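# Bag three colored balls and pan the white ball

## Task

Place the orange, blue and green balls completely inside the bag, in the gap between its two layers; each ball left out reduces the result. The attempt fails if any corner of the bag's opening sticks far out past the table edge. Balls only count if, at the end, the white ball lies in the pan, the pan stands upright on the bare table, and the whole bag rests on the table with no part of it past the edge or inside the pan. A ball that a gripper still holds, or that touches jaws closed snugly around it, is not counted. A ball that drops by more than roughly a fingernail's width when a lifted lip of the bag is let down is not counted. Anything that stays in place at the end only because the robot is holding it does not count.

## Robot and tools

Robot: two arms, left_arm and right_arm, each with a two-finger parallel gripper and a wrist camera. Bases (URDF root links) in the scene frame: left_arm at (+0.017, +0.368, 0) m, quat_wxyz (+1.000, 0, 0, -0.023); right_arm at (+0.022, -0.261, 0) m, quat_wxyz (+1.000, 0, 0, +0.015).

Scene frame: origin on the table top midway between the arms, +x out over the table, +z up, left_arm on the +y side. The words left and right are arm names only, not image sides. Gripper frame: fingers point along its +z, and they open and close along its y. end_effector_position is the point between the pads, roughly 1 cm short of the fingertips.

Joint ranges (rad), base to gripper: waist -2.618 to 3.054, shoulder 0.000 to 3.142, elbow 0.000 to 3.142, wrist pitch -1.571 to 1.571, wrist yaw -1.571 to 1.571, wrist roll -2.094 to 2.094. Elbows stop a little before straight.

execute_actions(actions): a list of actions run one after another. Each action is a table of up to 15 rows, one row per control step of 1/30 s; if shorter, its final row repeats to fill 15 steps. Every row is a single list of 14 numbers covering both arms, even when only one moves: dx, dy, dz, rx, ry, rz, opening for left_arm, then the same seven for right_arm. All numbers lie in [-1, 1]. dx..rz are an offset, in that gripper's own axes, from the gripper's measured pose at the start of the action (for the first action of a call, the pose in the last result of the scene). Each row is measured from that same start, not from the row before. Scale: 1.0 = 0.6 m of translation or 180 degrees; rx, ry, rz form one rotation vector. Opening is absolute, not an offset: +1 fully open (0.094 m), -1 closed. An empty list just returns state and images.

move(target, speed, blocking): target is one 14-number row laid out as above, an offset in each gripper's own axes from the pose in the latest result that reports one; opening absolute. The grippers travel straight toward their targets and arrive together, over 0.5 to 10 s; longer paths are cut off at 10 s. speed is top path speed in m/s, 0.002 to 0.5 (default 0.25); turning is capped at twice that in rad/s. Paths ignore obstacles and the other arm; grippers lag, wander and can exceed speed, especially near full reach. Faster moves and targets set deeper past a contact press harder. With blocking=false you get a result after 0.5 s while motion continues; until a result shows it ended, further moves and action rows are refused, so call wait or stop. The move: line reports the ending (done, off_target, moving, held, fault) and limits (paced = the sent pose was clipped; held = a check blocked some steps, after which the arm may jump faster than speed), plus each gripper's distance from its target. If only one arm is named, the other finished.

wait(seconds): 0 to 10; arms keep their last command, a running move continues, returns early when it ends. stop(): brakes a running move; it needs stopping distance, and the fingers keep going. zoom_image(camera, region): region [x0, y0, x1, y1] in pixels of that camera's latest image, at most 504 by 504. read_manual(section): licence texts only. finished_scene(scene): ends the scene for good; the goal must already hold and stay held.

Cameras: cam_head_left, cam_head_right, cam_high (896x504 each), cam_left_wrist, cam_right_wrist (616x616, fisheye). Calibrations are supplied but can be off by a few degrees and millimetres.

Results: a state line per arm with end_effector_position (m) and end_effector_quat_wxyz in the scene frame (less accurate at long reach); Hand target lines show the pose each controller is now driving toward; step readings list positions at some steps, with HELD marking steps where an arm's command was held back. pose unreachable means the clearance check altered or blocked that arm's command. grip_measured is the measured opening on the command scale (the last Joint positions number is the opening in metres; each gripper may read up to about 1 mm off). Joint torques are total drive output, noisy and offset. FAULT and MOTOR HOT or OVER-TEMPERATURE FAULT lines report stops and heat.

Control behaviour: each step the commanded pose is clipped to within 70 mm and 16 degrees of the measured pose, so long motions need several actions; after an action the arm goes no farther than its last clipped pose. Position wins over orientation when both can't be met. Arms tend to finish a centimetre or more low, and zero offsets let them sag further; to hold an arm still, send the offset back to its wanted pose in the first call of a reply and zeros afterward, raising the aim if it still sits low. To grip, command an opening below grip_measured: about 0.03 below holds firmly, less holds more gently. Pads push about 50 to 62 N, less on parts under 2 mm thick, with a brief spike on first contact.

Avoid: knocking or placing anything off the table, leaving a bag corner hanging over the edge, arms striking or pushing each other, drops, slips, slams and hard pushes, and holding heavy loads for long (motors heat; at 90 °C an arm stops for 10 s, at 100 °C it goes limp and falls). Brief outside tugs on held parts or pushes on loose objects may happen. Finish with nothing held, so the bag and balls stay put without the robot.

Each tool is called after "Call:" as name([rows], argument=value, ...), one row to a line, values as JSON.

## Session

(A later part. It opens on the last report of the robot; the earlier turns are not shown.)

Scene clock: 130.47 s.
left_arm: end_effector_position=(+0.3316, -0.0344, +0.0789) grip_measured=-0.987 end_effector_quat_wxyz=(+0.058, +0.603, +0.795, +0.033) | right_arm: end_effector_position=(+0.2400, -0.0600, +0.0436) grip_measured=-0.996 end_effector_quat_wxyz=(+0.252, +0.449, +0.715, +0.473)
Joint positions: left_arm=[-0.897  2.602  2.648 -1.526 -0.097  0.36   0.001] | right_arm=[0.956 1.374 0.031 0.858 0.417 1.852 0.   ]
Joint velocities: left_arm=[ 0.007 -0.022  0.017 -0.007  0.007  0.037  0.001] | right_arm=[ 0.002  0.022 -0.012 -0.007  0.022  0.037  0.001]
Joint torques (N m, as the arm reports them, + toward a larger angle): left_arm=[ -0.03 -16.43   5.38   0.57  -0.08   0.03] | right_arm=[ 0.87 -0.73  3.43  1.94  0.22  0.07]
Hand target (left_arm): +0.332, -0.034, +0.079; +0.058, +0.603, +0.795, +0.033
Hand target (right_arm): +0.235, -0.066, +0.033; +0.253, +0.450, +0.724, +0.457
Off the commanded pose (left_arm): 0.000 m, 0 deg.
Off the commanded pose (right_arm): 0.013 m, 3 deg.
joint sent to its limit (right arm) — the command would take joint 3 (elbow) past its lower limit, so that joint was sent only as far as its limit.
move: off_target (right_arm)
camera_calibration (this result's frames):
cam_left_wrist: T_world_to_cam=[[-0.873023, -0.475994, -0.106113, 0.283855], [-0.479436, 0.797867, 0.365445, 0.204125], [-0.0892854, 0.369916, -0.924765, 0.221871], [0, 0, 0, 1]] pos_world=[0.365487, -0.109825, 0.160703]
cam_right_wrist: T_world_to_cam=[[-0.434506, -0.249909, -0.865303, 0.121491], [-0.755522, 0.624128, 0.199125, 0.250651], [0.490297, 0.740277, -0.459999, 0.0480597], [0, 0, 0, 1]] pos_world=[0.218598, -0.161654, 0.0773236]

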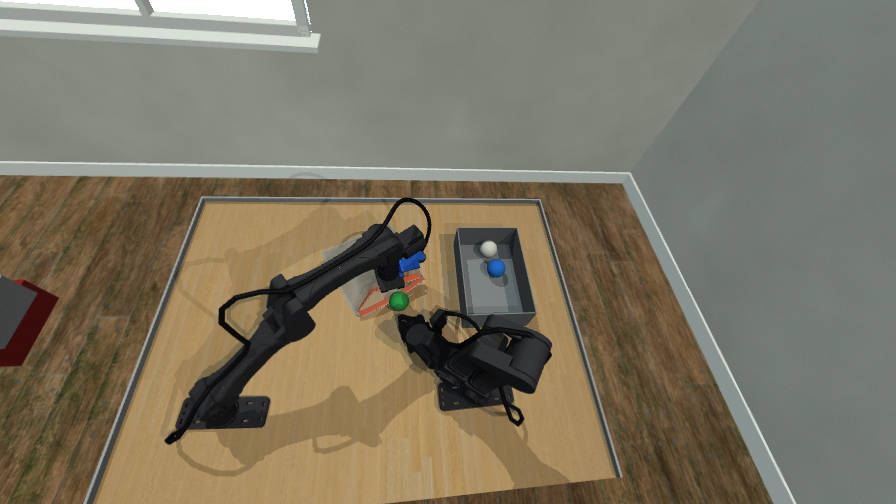

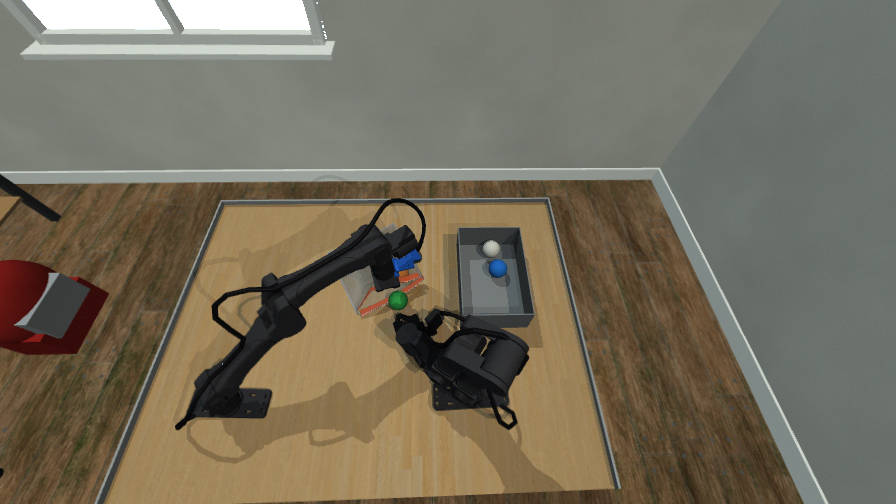

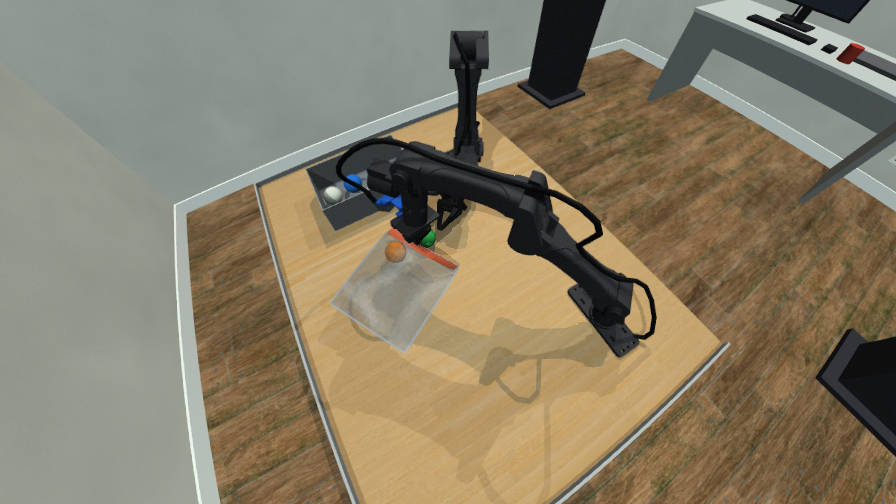

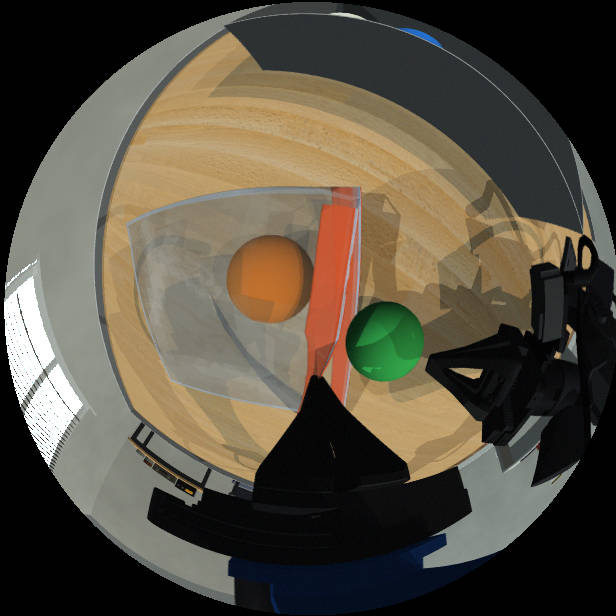

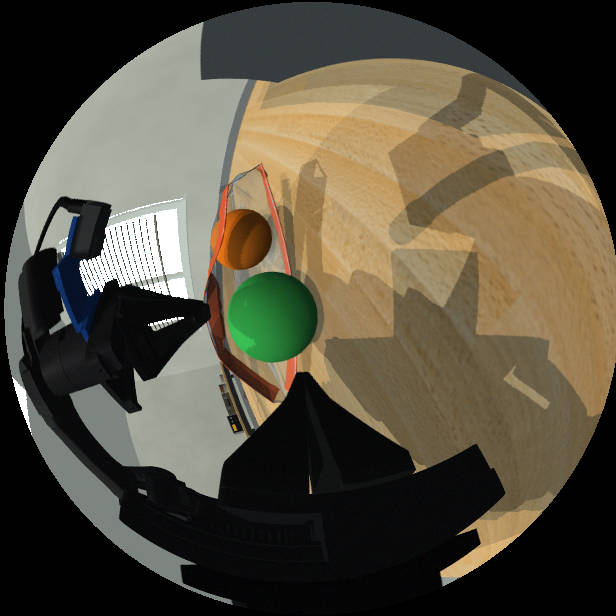

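Call:
move(target=[0,0,0,0,0,0,-1, -0.034,-0.018,0.005,0,0,0,-1], speed=0.05)

Scene clock: 131.47 s.
left_arm: end_effector_position=(+0.3316, -0.0344, +0.0789) grip_measured=-0.987 end_effector_quat_wxyz=(+0.058, +0.603, +0.795, +0.033) | right_arm: end_effector_position=(+0.2547, -0.0691, +0.0479) grip_measured=-0.996 end_effector_quat_wxyz=(+0.250, +0.461, +0.703, +0.481)
Joint positions: left_arm=[-0.897  2.602  2.648 -1.526 -0.097  0.36   0.001] | right_arm=[0.852 1.375 0.031 0.891 0.338 1.832 0.   ]
Joint velocities: left_arm=[ 0.017 -0.002 -0.007 -0.066  0.007  0.007 -0.001] | right_arm=[-0.012 -0.012  0.007  0.037 -0.022 -0.051 -0.001]
Joint torques (N m, as the arm reports them, + toward a larger angle): left_arm=[  0.08 -16.42   5.44   0.58  -0.08   0.01] | right_arm=[-0.71 -1.09  3.5   1.8   0.08 -0.14]
Hand target (left_arm): +0.332, -0.034, +0.079; +0.058, +0.603, +0.795, +0.033
Hand target (right_arm): +0.249, -0.078, +0.032; +0.251, +0.458, +0.722, +0.453
Off the commanded pose (left_arm): 0.000 m, 0 deg.
Off the commanded pose (right_arm): 0.020 m, 2 deg.
joint sent to its limit (right arm) — the command would take joint 3 (elbow) past its lower limit, so that joint was sent only as far as its limit.
move: off_target (right_arm)
camera_calibration (this result's frames):
cam_left_wrist: T_world_to_cam=[[-0.873023, -0.475994, -0.106113, 0.283855], [-0.479436, 0.797867, 0.365445, 0.204125], [-0.0892854, 0.369916, -0.924765, 0.221871], [0, 0, 0, 1]] pos_world=[0.365487, -0.109825, 0.160703]
cam_right_wrist: T_world_to_cam=[[-0.44065, -0.212511, -0.872162, 0.133816], [-0.740074, 0.635877, 0.218977, 0.26248], [0.508052, 0.741957, -0.437473, 0.0441242], [0, 0, 0, 1]] pos_world=[0.230804, -0.171206, 0.0785355]

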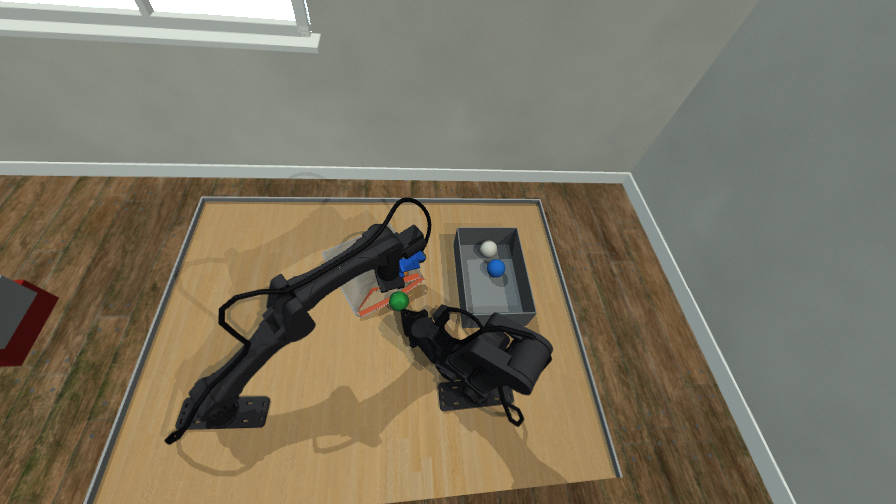

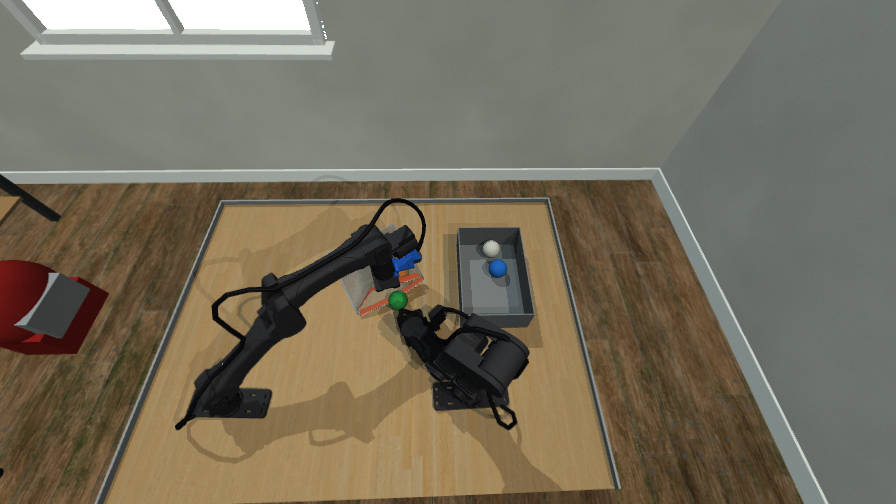

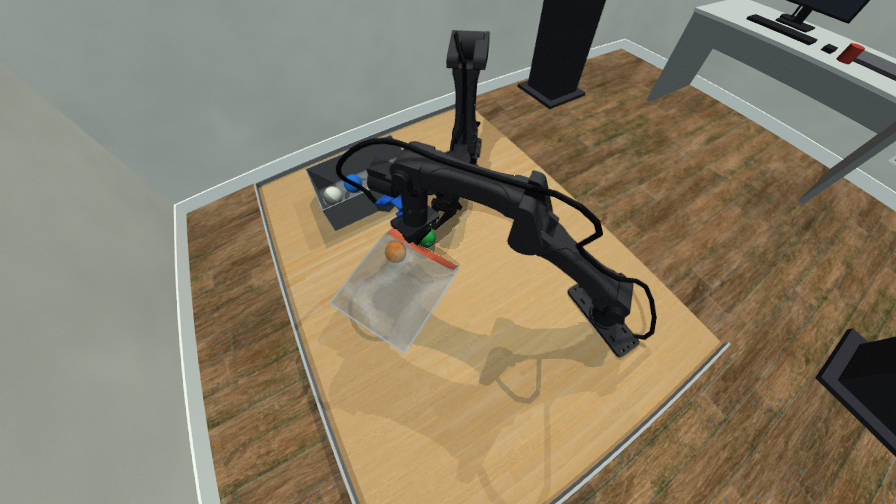

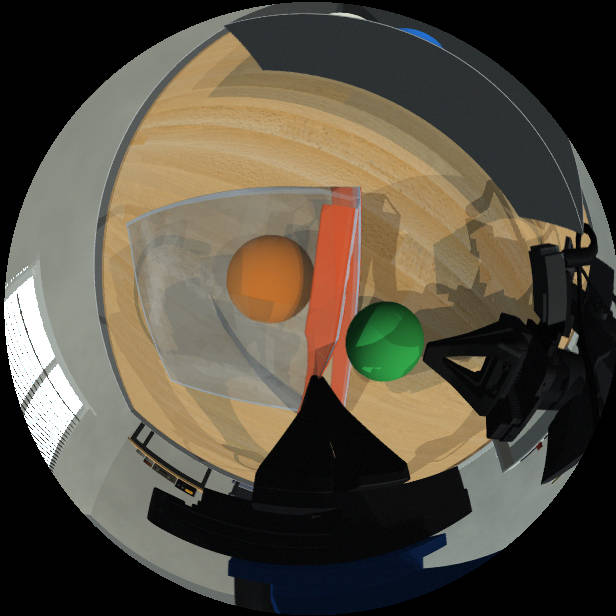

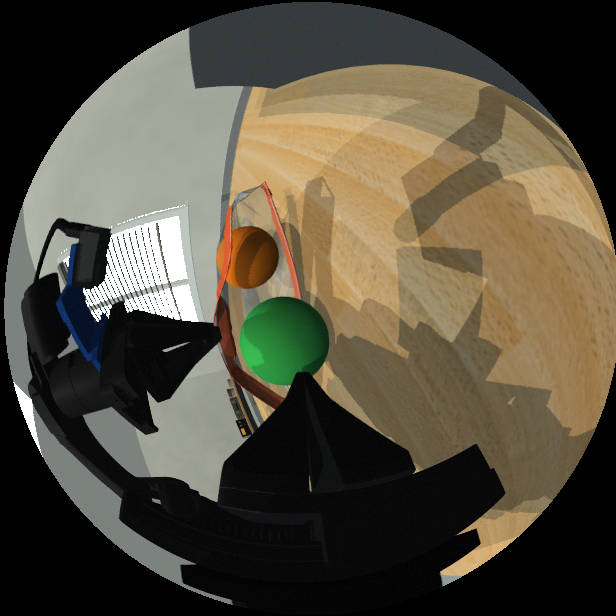

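Call:
move(target=[0,0,0,0,0,0,-1, -0.035,0.035,0.13,0,0,0,-1], speed=0.04)

Scene clock: 134.43 s.
left_arm: end_effector_position=(+0.3316, -0.0344, +0.0789) grip_measured=-0.987 end_effector_quat_wxyz=(+0.058, +0.603, +0.795, +0.033) | right_arm: end_effector_position=(+0.3307, -0.0506, +0.0355) grip_measured=-0.996 end_effector_quat_wxyz=(+0.248, +0.463, +0.699, +0.485)
Joint positions: left_arm=[-0.897  2.602  2.648 -1.526 -0.097  0.36   0.001] | right_arm=[0.629 1.77  0.265 1.082 0.134 1.743 0.   ]
Joint velocities: left_arm=[-0.022  0.007 -0.012 -0.051 -0.081 -0.022 -0.001] | right_arm=[-0.012 -0.017  0.017 -0.037  0.007  0.051  0.001]
Joint torques (N m, as the arm reports them, + toward a larger angle): left_arm=[ -0.06 -16.47   5.43   0.6   -0.07   0.03] | right_arm=[-0.7  -3.69  5.84  2.04  0.02 -0.15]
Hand target (left_arm): +0.332, -0.034, +0.079; +0.058, +0.603, +0.795, +0.033
Hand target (right_arm): +0.335, -0.050, +0.032; +0.252, +0.460, +0.703, +0.480
Off the commanded pose (left_arm): 0.000 m, 0 deg.
Off the commanded pose (right_arm): 0.005 m, 1 deg.
move: done
camera_calibration (this result's frames):
cam_left_wrist: T_world_to_cam=[[-0.873023, -0.475994, -0.106113, 0.283855], [-0.479436, 0.797867, 0.365445, 0.204125], [-0.0892854, 0.369916, -0.924765, 0.221871], [0, 0, 0, 1]] pos_world=[0.365487, -0.109825, 0.160703]
cam_right_wrist: T_world_to_cam=[[-0.440513, -0.200438, -0.875084, 0.161117], [-0.738557, 0.635068, 0.226323, 0.308958], [0.510375, 0.745998, -0.427791, -0.014581], [0, 0, 0, 1]] pos_world=[0.306599, -0.153038, 0.0648289]

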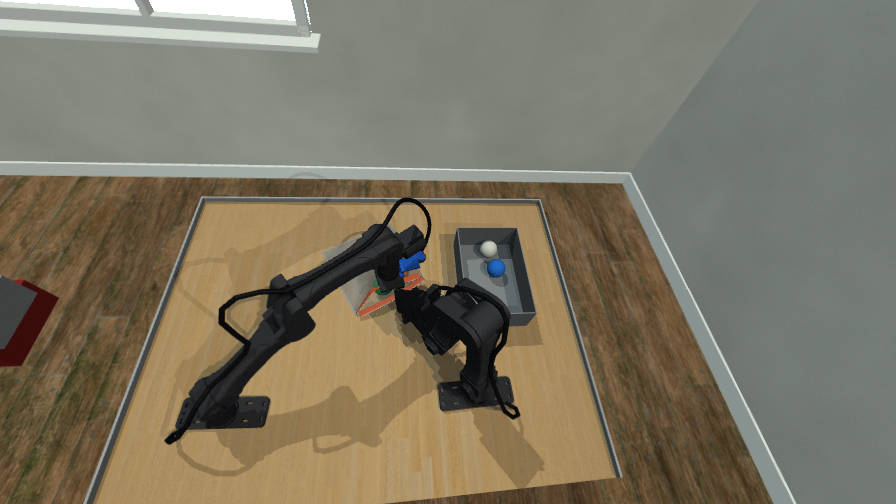

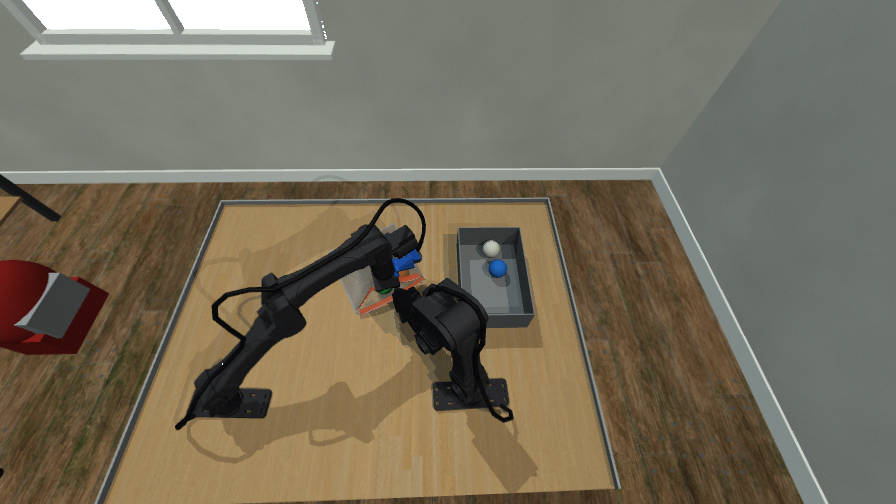

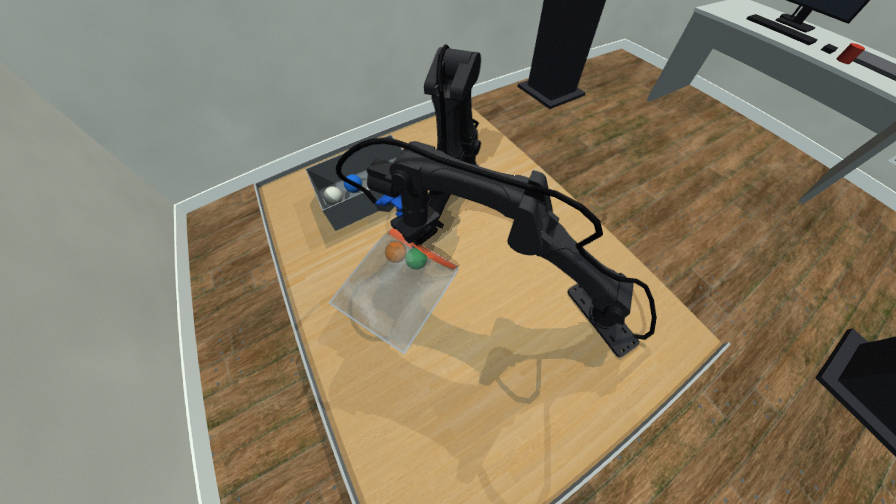

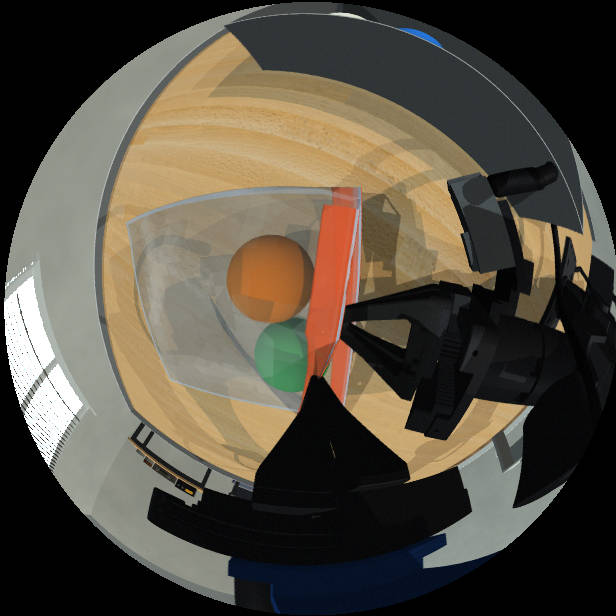

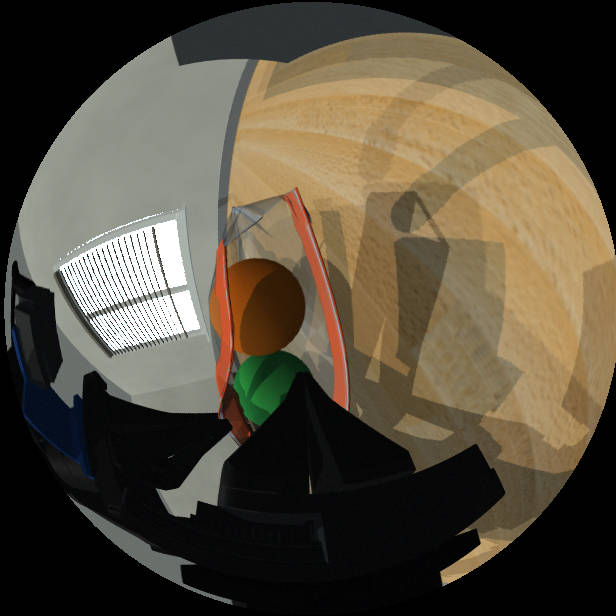

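Call:
move(target=[0,0,0,0,0,0,-1, 0.02,0.018,0.055,0,0,0,-1], speed=0.03)

Scene clock: 136.20 s.
left_arm: end_effector_position=(+0.3316, -0.0344, +0.0789) grip_measured=-0.987 end_effector_quat_wxyz=(+0.058, +0.603, +0.795, +0.033) | right_arm: end_effector_position=(+0.3557, -0.0264, +0.0439) grip_measured=-0.996 end_effector_quat_wxyz=(+0.253, +0.459, +0.690, +0.500)
Joint positions: left_arm=[-0.897  2.602  2.648 -1.526 -0.097  0.36   0.001] | right_arm=[0.644 1.843 0.39  1.067 0.149 1.749 0.   ]
Joint velocities: left_arm=[ 0.002  0.012 -0.002 -0.037 -0.022  0.081 -0.001] | right_arm=[ 0.002 -0.017  0.002  0.037 -0.022 -0.007 -0.   ]
Joint torques (N m, as the arm reports them, + toward a larger angle): left_arm=[ -0.11 -16.48   5.32   0.6   -0.08   0.  ] | right_arm=[ 0.84 -4.65  6.31  1.81  0.11  0.04]
Hand target (left_arm): +0.332, -0.034, +0.079; +0.058, +0.603, +0.795, +0.033
Hand target (right_arm): +0.355, -0.024, +0.033; +0.248, +0.463, +0.699, +0.485
Off the commanded pose (left_arm): 0.000 m, 0 deg.
Off the commanded pose (right_arm): 0.011 m, 2 deg.
move: off_target (right_arm)
camera_calibration (this result's frames):
cam_left_wrist: T_world_to_cam=[[-0.873023, -0.475994, -0.106113, 0.283855], [-0.479436, 0.797867, 0.365445, 0.204125], [-0.0892854, 0.369916, -0.924765, 0.221871], [0, 0, 0, 1]] pos_world=[0.365487, -0.109825, 0.160703]
cam_right_wrist: T_world_to_cam=[[-0.413792, -0.180482, -0.892302, 0.176053], [-0.745413, 0.629852, 0.218277, 0.312821], [0.522624, 0.755455, -0.395161, -0.0473661], [0, 0, 0, 1]] pos_world=[0.330784, -0.129474, 0.0700935]

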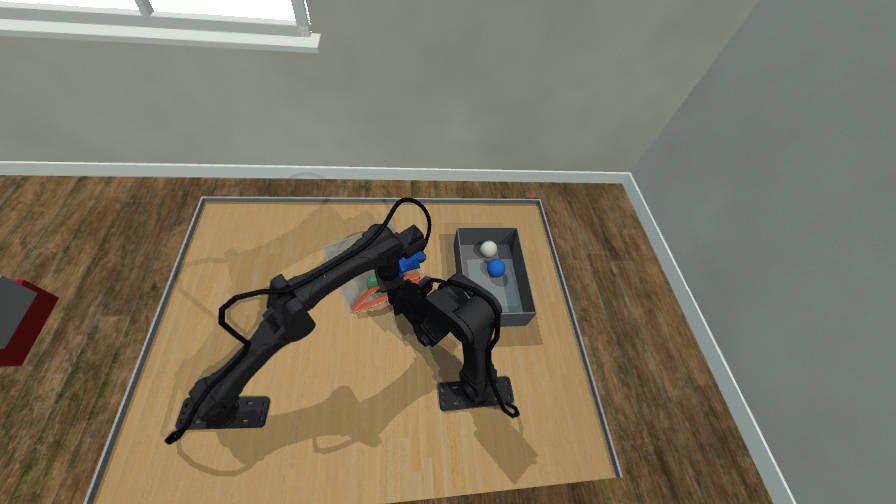

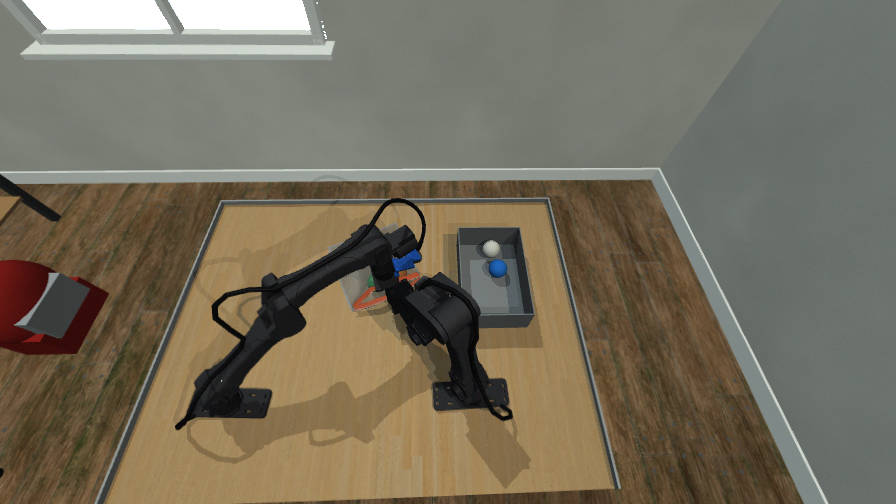

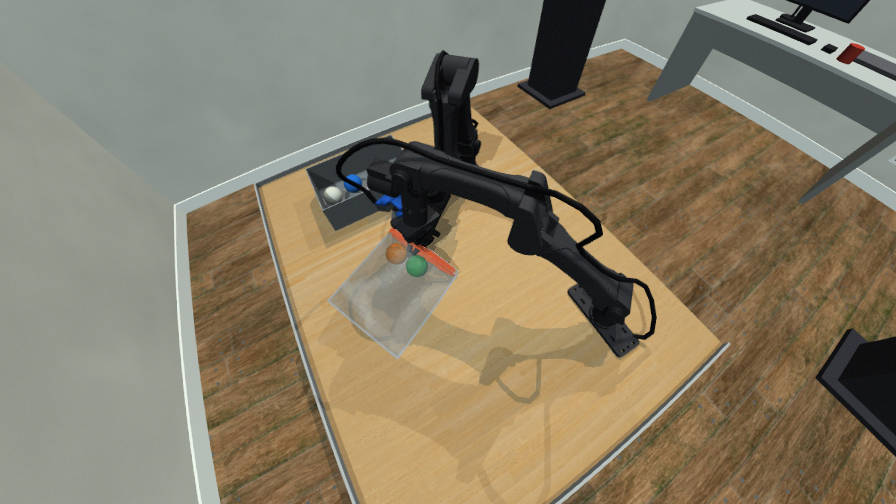

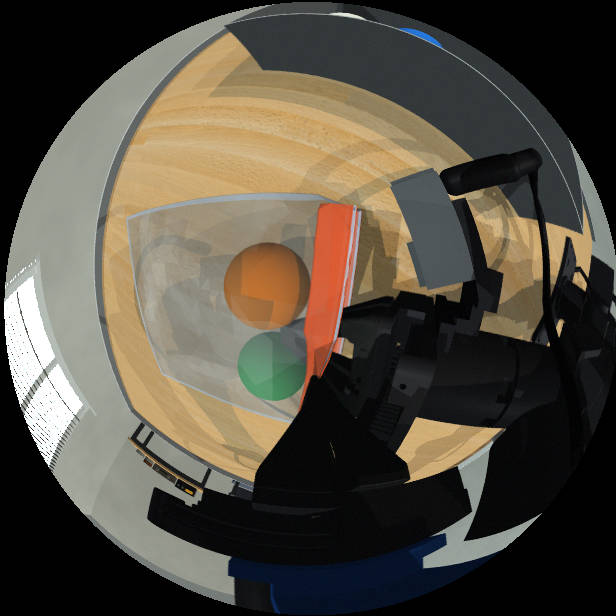

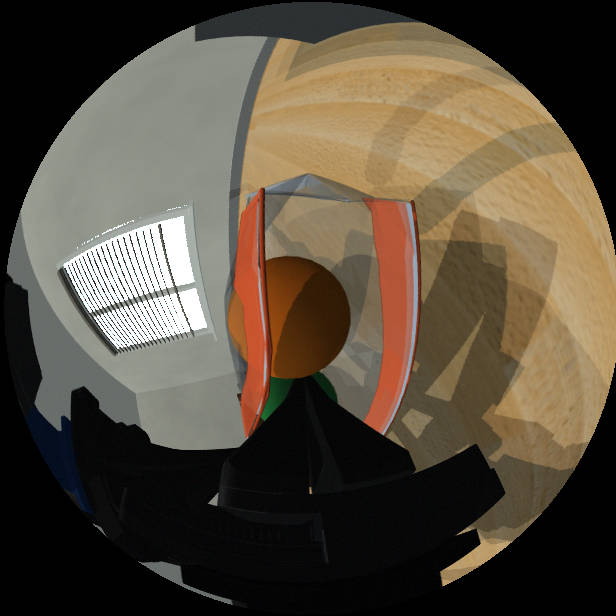

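Call:
move(target=[0,0,0,0,0,0,-1, -0.02,0,-0.27,0,0,0,-1], speed=0.15)

Call:
move(target=[0,0,0,0,0,0,-1, -0.03,-0.12,-0.05,0.36,0,0,1], speed=0.2)

Scene clock: 139.03 s.
left_arm: end_effector_position=(+0.3316, -0.0344, +0.0789) grip_measured=-0.987 end_effector_quat_wxyz=(+0.058, +0.603, +0.795, +0.033) | right_arm: end_effector_position=(+0.2312, -0.1133, +0.0981) grip_measured=-0.996 end_effector_quat_wxyz=(+0.251, +0.460, +0.693, +0.495)
Joint positions: left_arm=[-0.897  2.602  2.648 -1.526 -0.097  0.36   0.001] | right_arm=[ 0.747  0.427  0.053 -0.031  0.242  1.789  0.   ]
Joint velocities: left_arm=[ 0.002  0.012  0.007 -0.007  0.066  0.022 -0.001] | right_arm=[ 0.007  0.012 -0.007  0.037 -0.007  0.007 -0.001]
Joint torques (N m, as the arm reports them, + toward a larger angle): left_arm=[  0.04 -16.43   5.47   0.59  -0.06   0.03] | right_arm=[ 0.8  -0.65 10.78  1.79  0.15  0.05]
Hand target (left_arm): +0.332, -0.034, +0.079; +0.058, +0.603, +0.795, +0.033
Hand target (right_arm): +0.230, -0.113, +0.106; +0.252, +0.459, +0.689, +0.500
Off the commanded pose (left_arm): 0.000 m, 0 deg.
Off the commanded pose (right_arm): 0.005 m, 1 deg.
move: done
camera_calibration (this result's frames):
cam_left_wrist: T_world_to_cam=[[-0.873023, -0.475994, -0.106113, 0.283855], [-0.479436, 0.797867, 0.365445, 0.204125], [-0.0892854, 0.369916, -0.924765, 0.221871], [0, 0, 0, 1]] pos_world=[0.365487, -0.109825, 0.160703]
cam_right_wrist: T_world_to_cam=[[-0.422072, -0.188009, -0.886853, 0.157784], [-0.744233, 0.63046, 0.220541, 0.262469], [0.517662, 0.753109, -0.406022, 0.106741], [0, 0, 0, 1]] pos_world=[0.206678, -0.216199, 0.125385]

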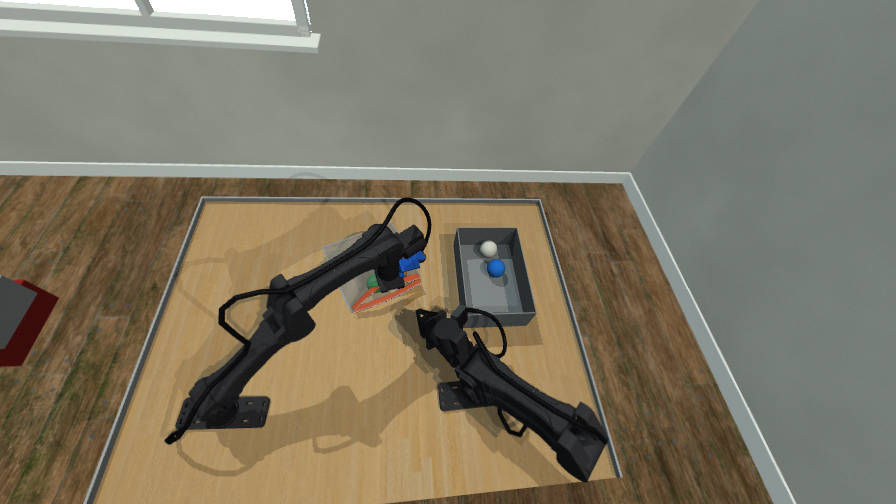

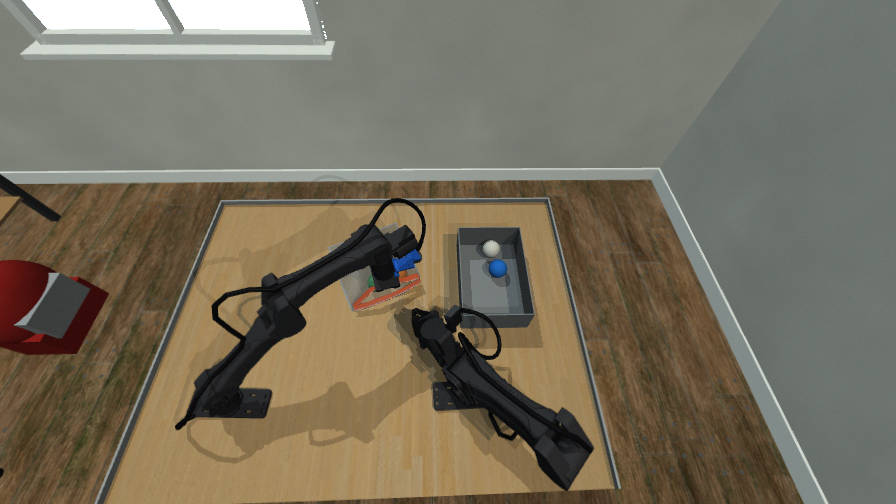

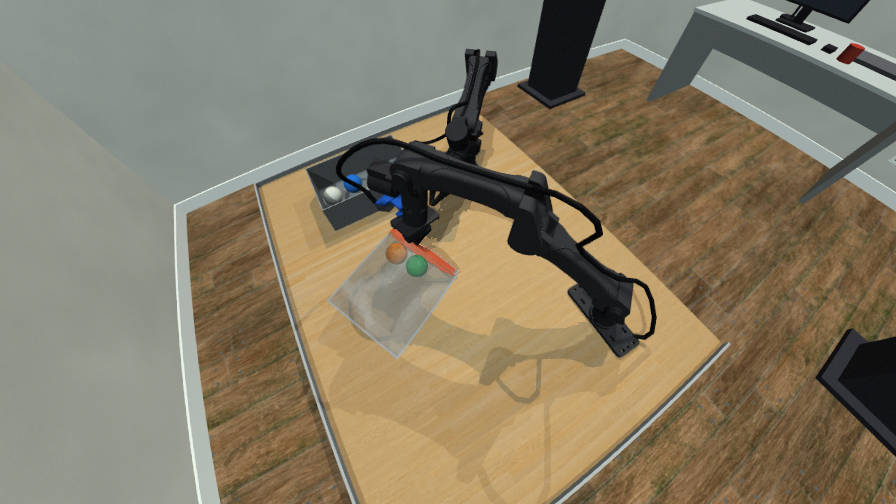

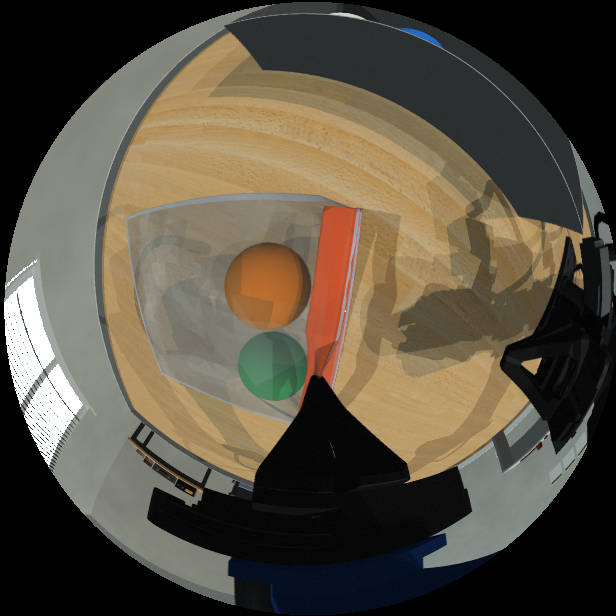

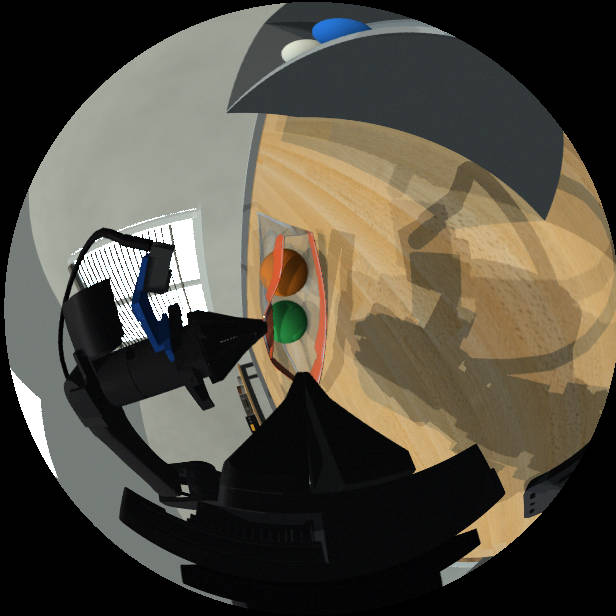

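Scene clock: 142.30 s.
left_arm: end_effector_position=(+0.3316, -0.0344, +0.0789) grip_measured=-0.987 end_effector_quat_wxyz=(+0.058, +0.603, +0.795, +0.033) | right_arm: end_effector_position=(+0.1922, -0.1461, +0.0404) grip_measured=+1.000 end_effector_quat_wxyz=(-0.015, +0.522, +0.851, +0.056)
Joint positions: left_arm=[-0.897  2.602  2.648 -1.526 -0.097  0.36   0.001] | right_arm=[ 0.489  1.291  0.707 -0.902 -0.08   1.622  0.094]
Joint velocities: left_arm=[-0.002 -0.007  0.012 -0.007  0.022 -0.022 -0.001] | right_arm=[ 0.007  0.002  0.002  0.007 -0.022 -0.037  0.   ]
Joint torques (N m, as the arm reports them, + toward a larger angle): left_arm=[ -0.14 -16.44   5.44   0.59  -0.08   0.03] | right_arm=[-0.81 -1.75  8.65  0.47 -0.03 -0.04]
Hand target (left_arm): +0.332, -0.034, +0.079; +0.058, +0.603, +0.795, +0.033
Hand target (right_arm): +0.190, -0.150, +0.040; -0.023, +0.524, +0.851, +0.040
Off the commanded pose (left_arm): 0.000 m, 0 deg.
Off the commanded pose (right_arm): 0.006 m, 2 deg.
move: done
camera_calibration (this result's frames):
cam_left_wrist: T_world_to_cam=[[-0.873023, -0.475994, -0.106113, 0.283855], [-0.479436, 0.797867, 0.365445, 0.204125], [-0.0892854, 0.369916, -0.924765, 0.221871], [0, 0, 0, 1]] pos_world=[0.365487, -0.109825, 0.160703]
cam_right_wrist: T_world_to_cam=[[-0.854819, -0.518924, -0.00143532, 0.0830513], [-0.459296, 0.755301, 0.467512, 0.220364], [-0.241519, 0.400298, -0.883985, 0.24186], [0, 0, 0, 1]] pos_world=[0.23062, -0.22016, 0.110897]

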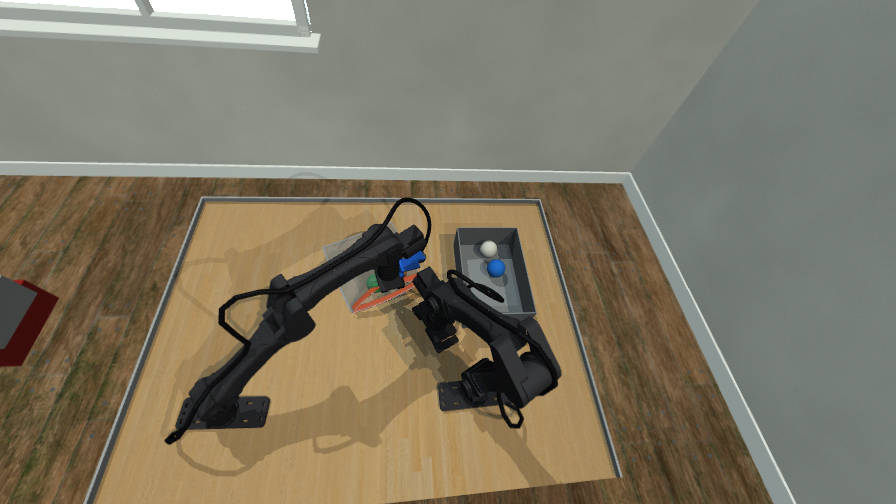

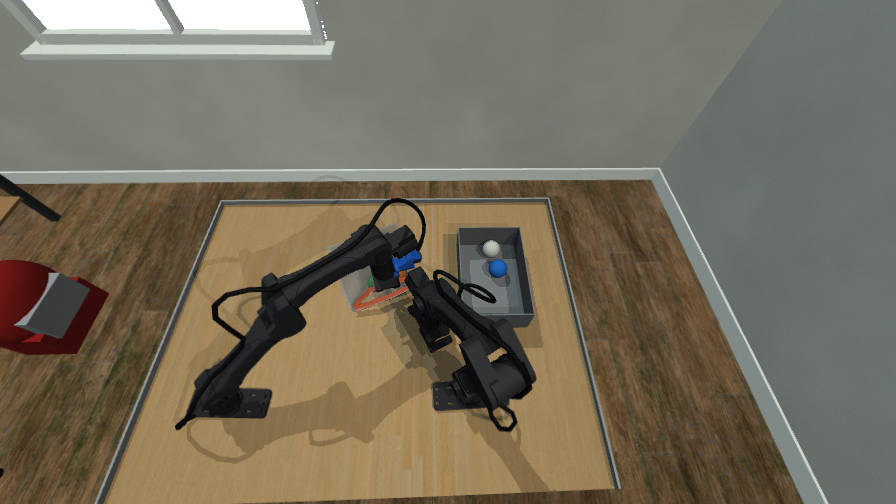

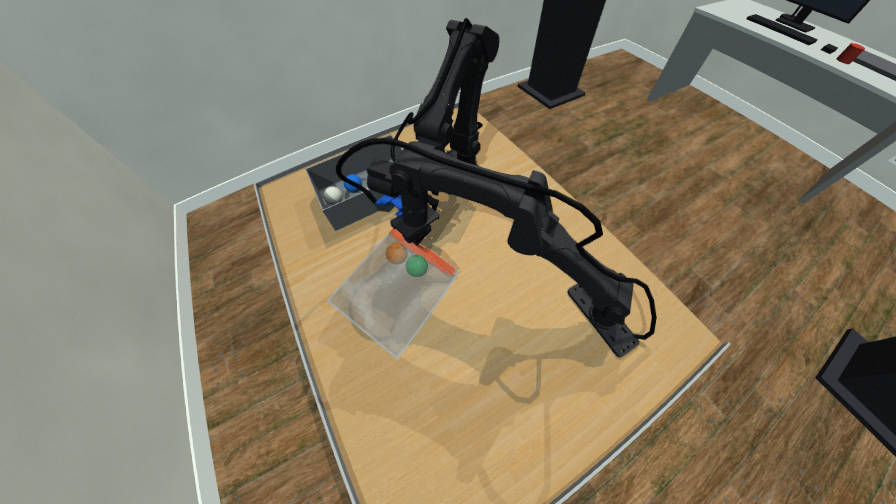

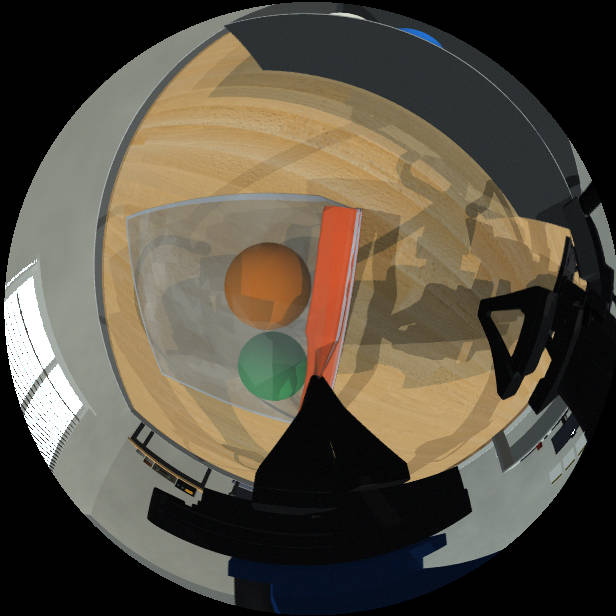

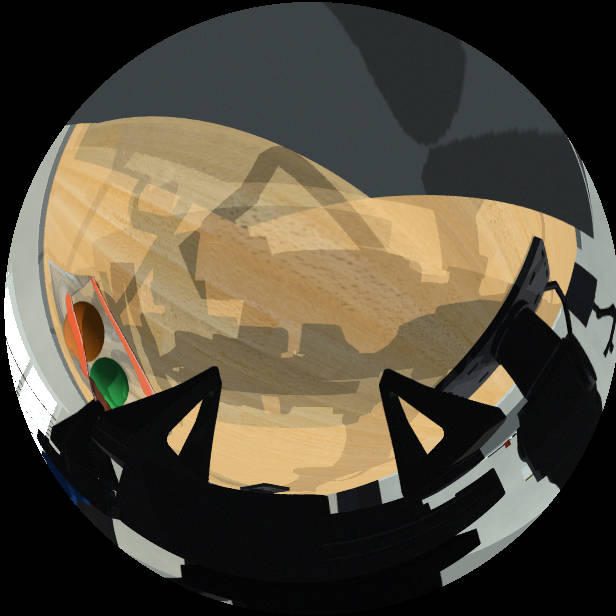

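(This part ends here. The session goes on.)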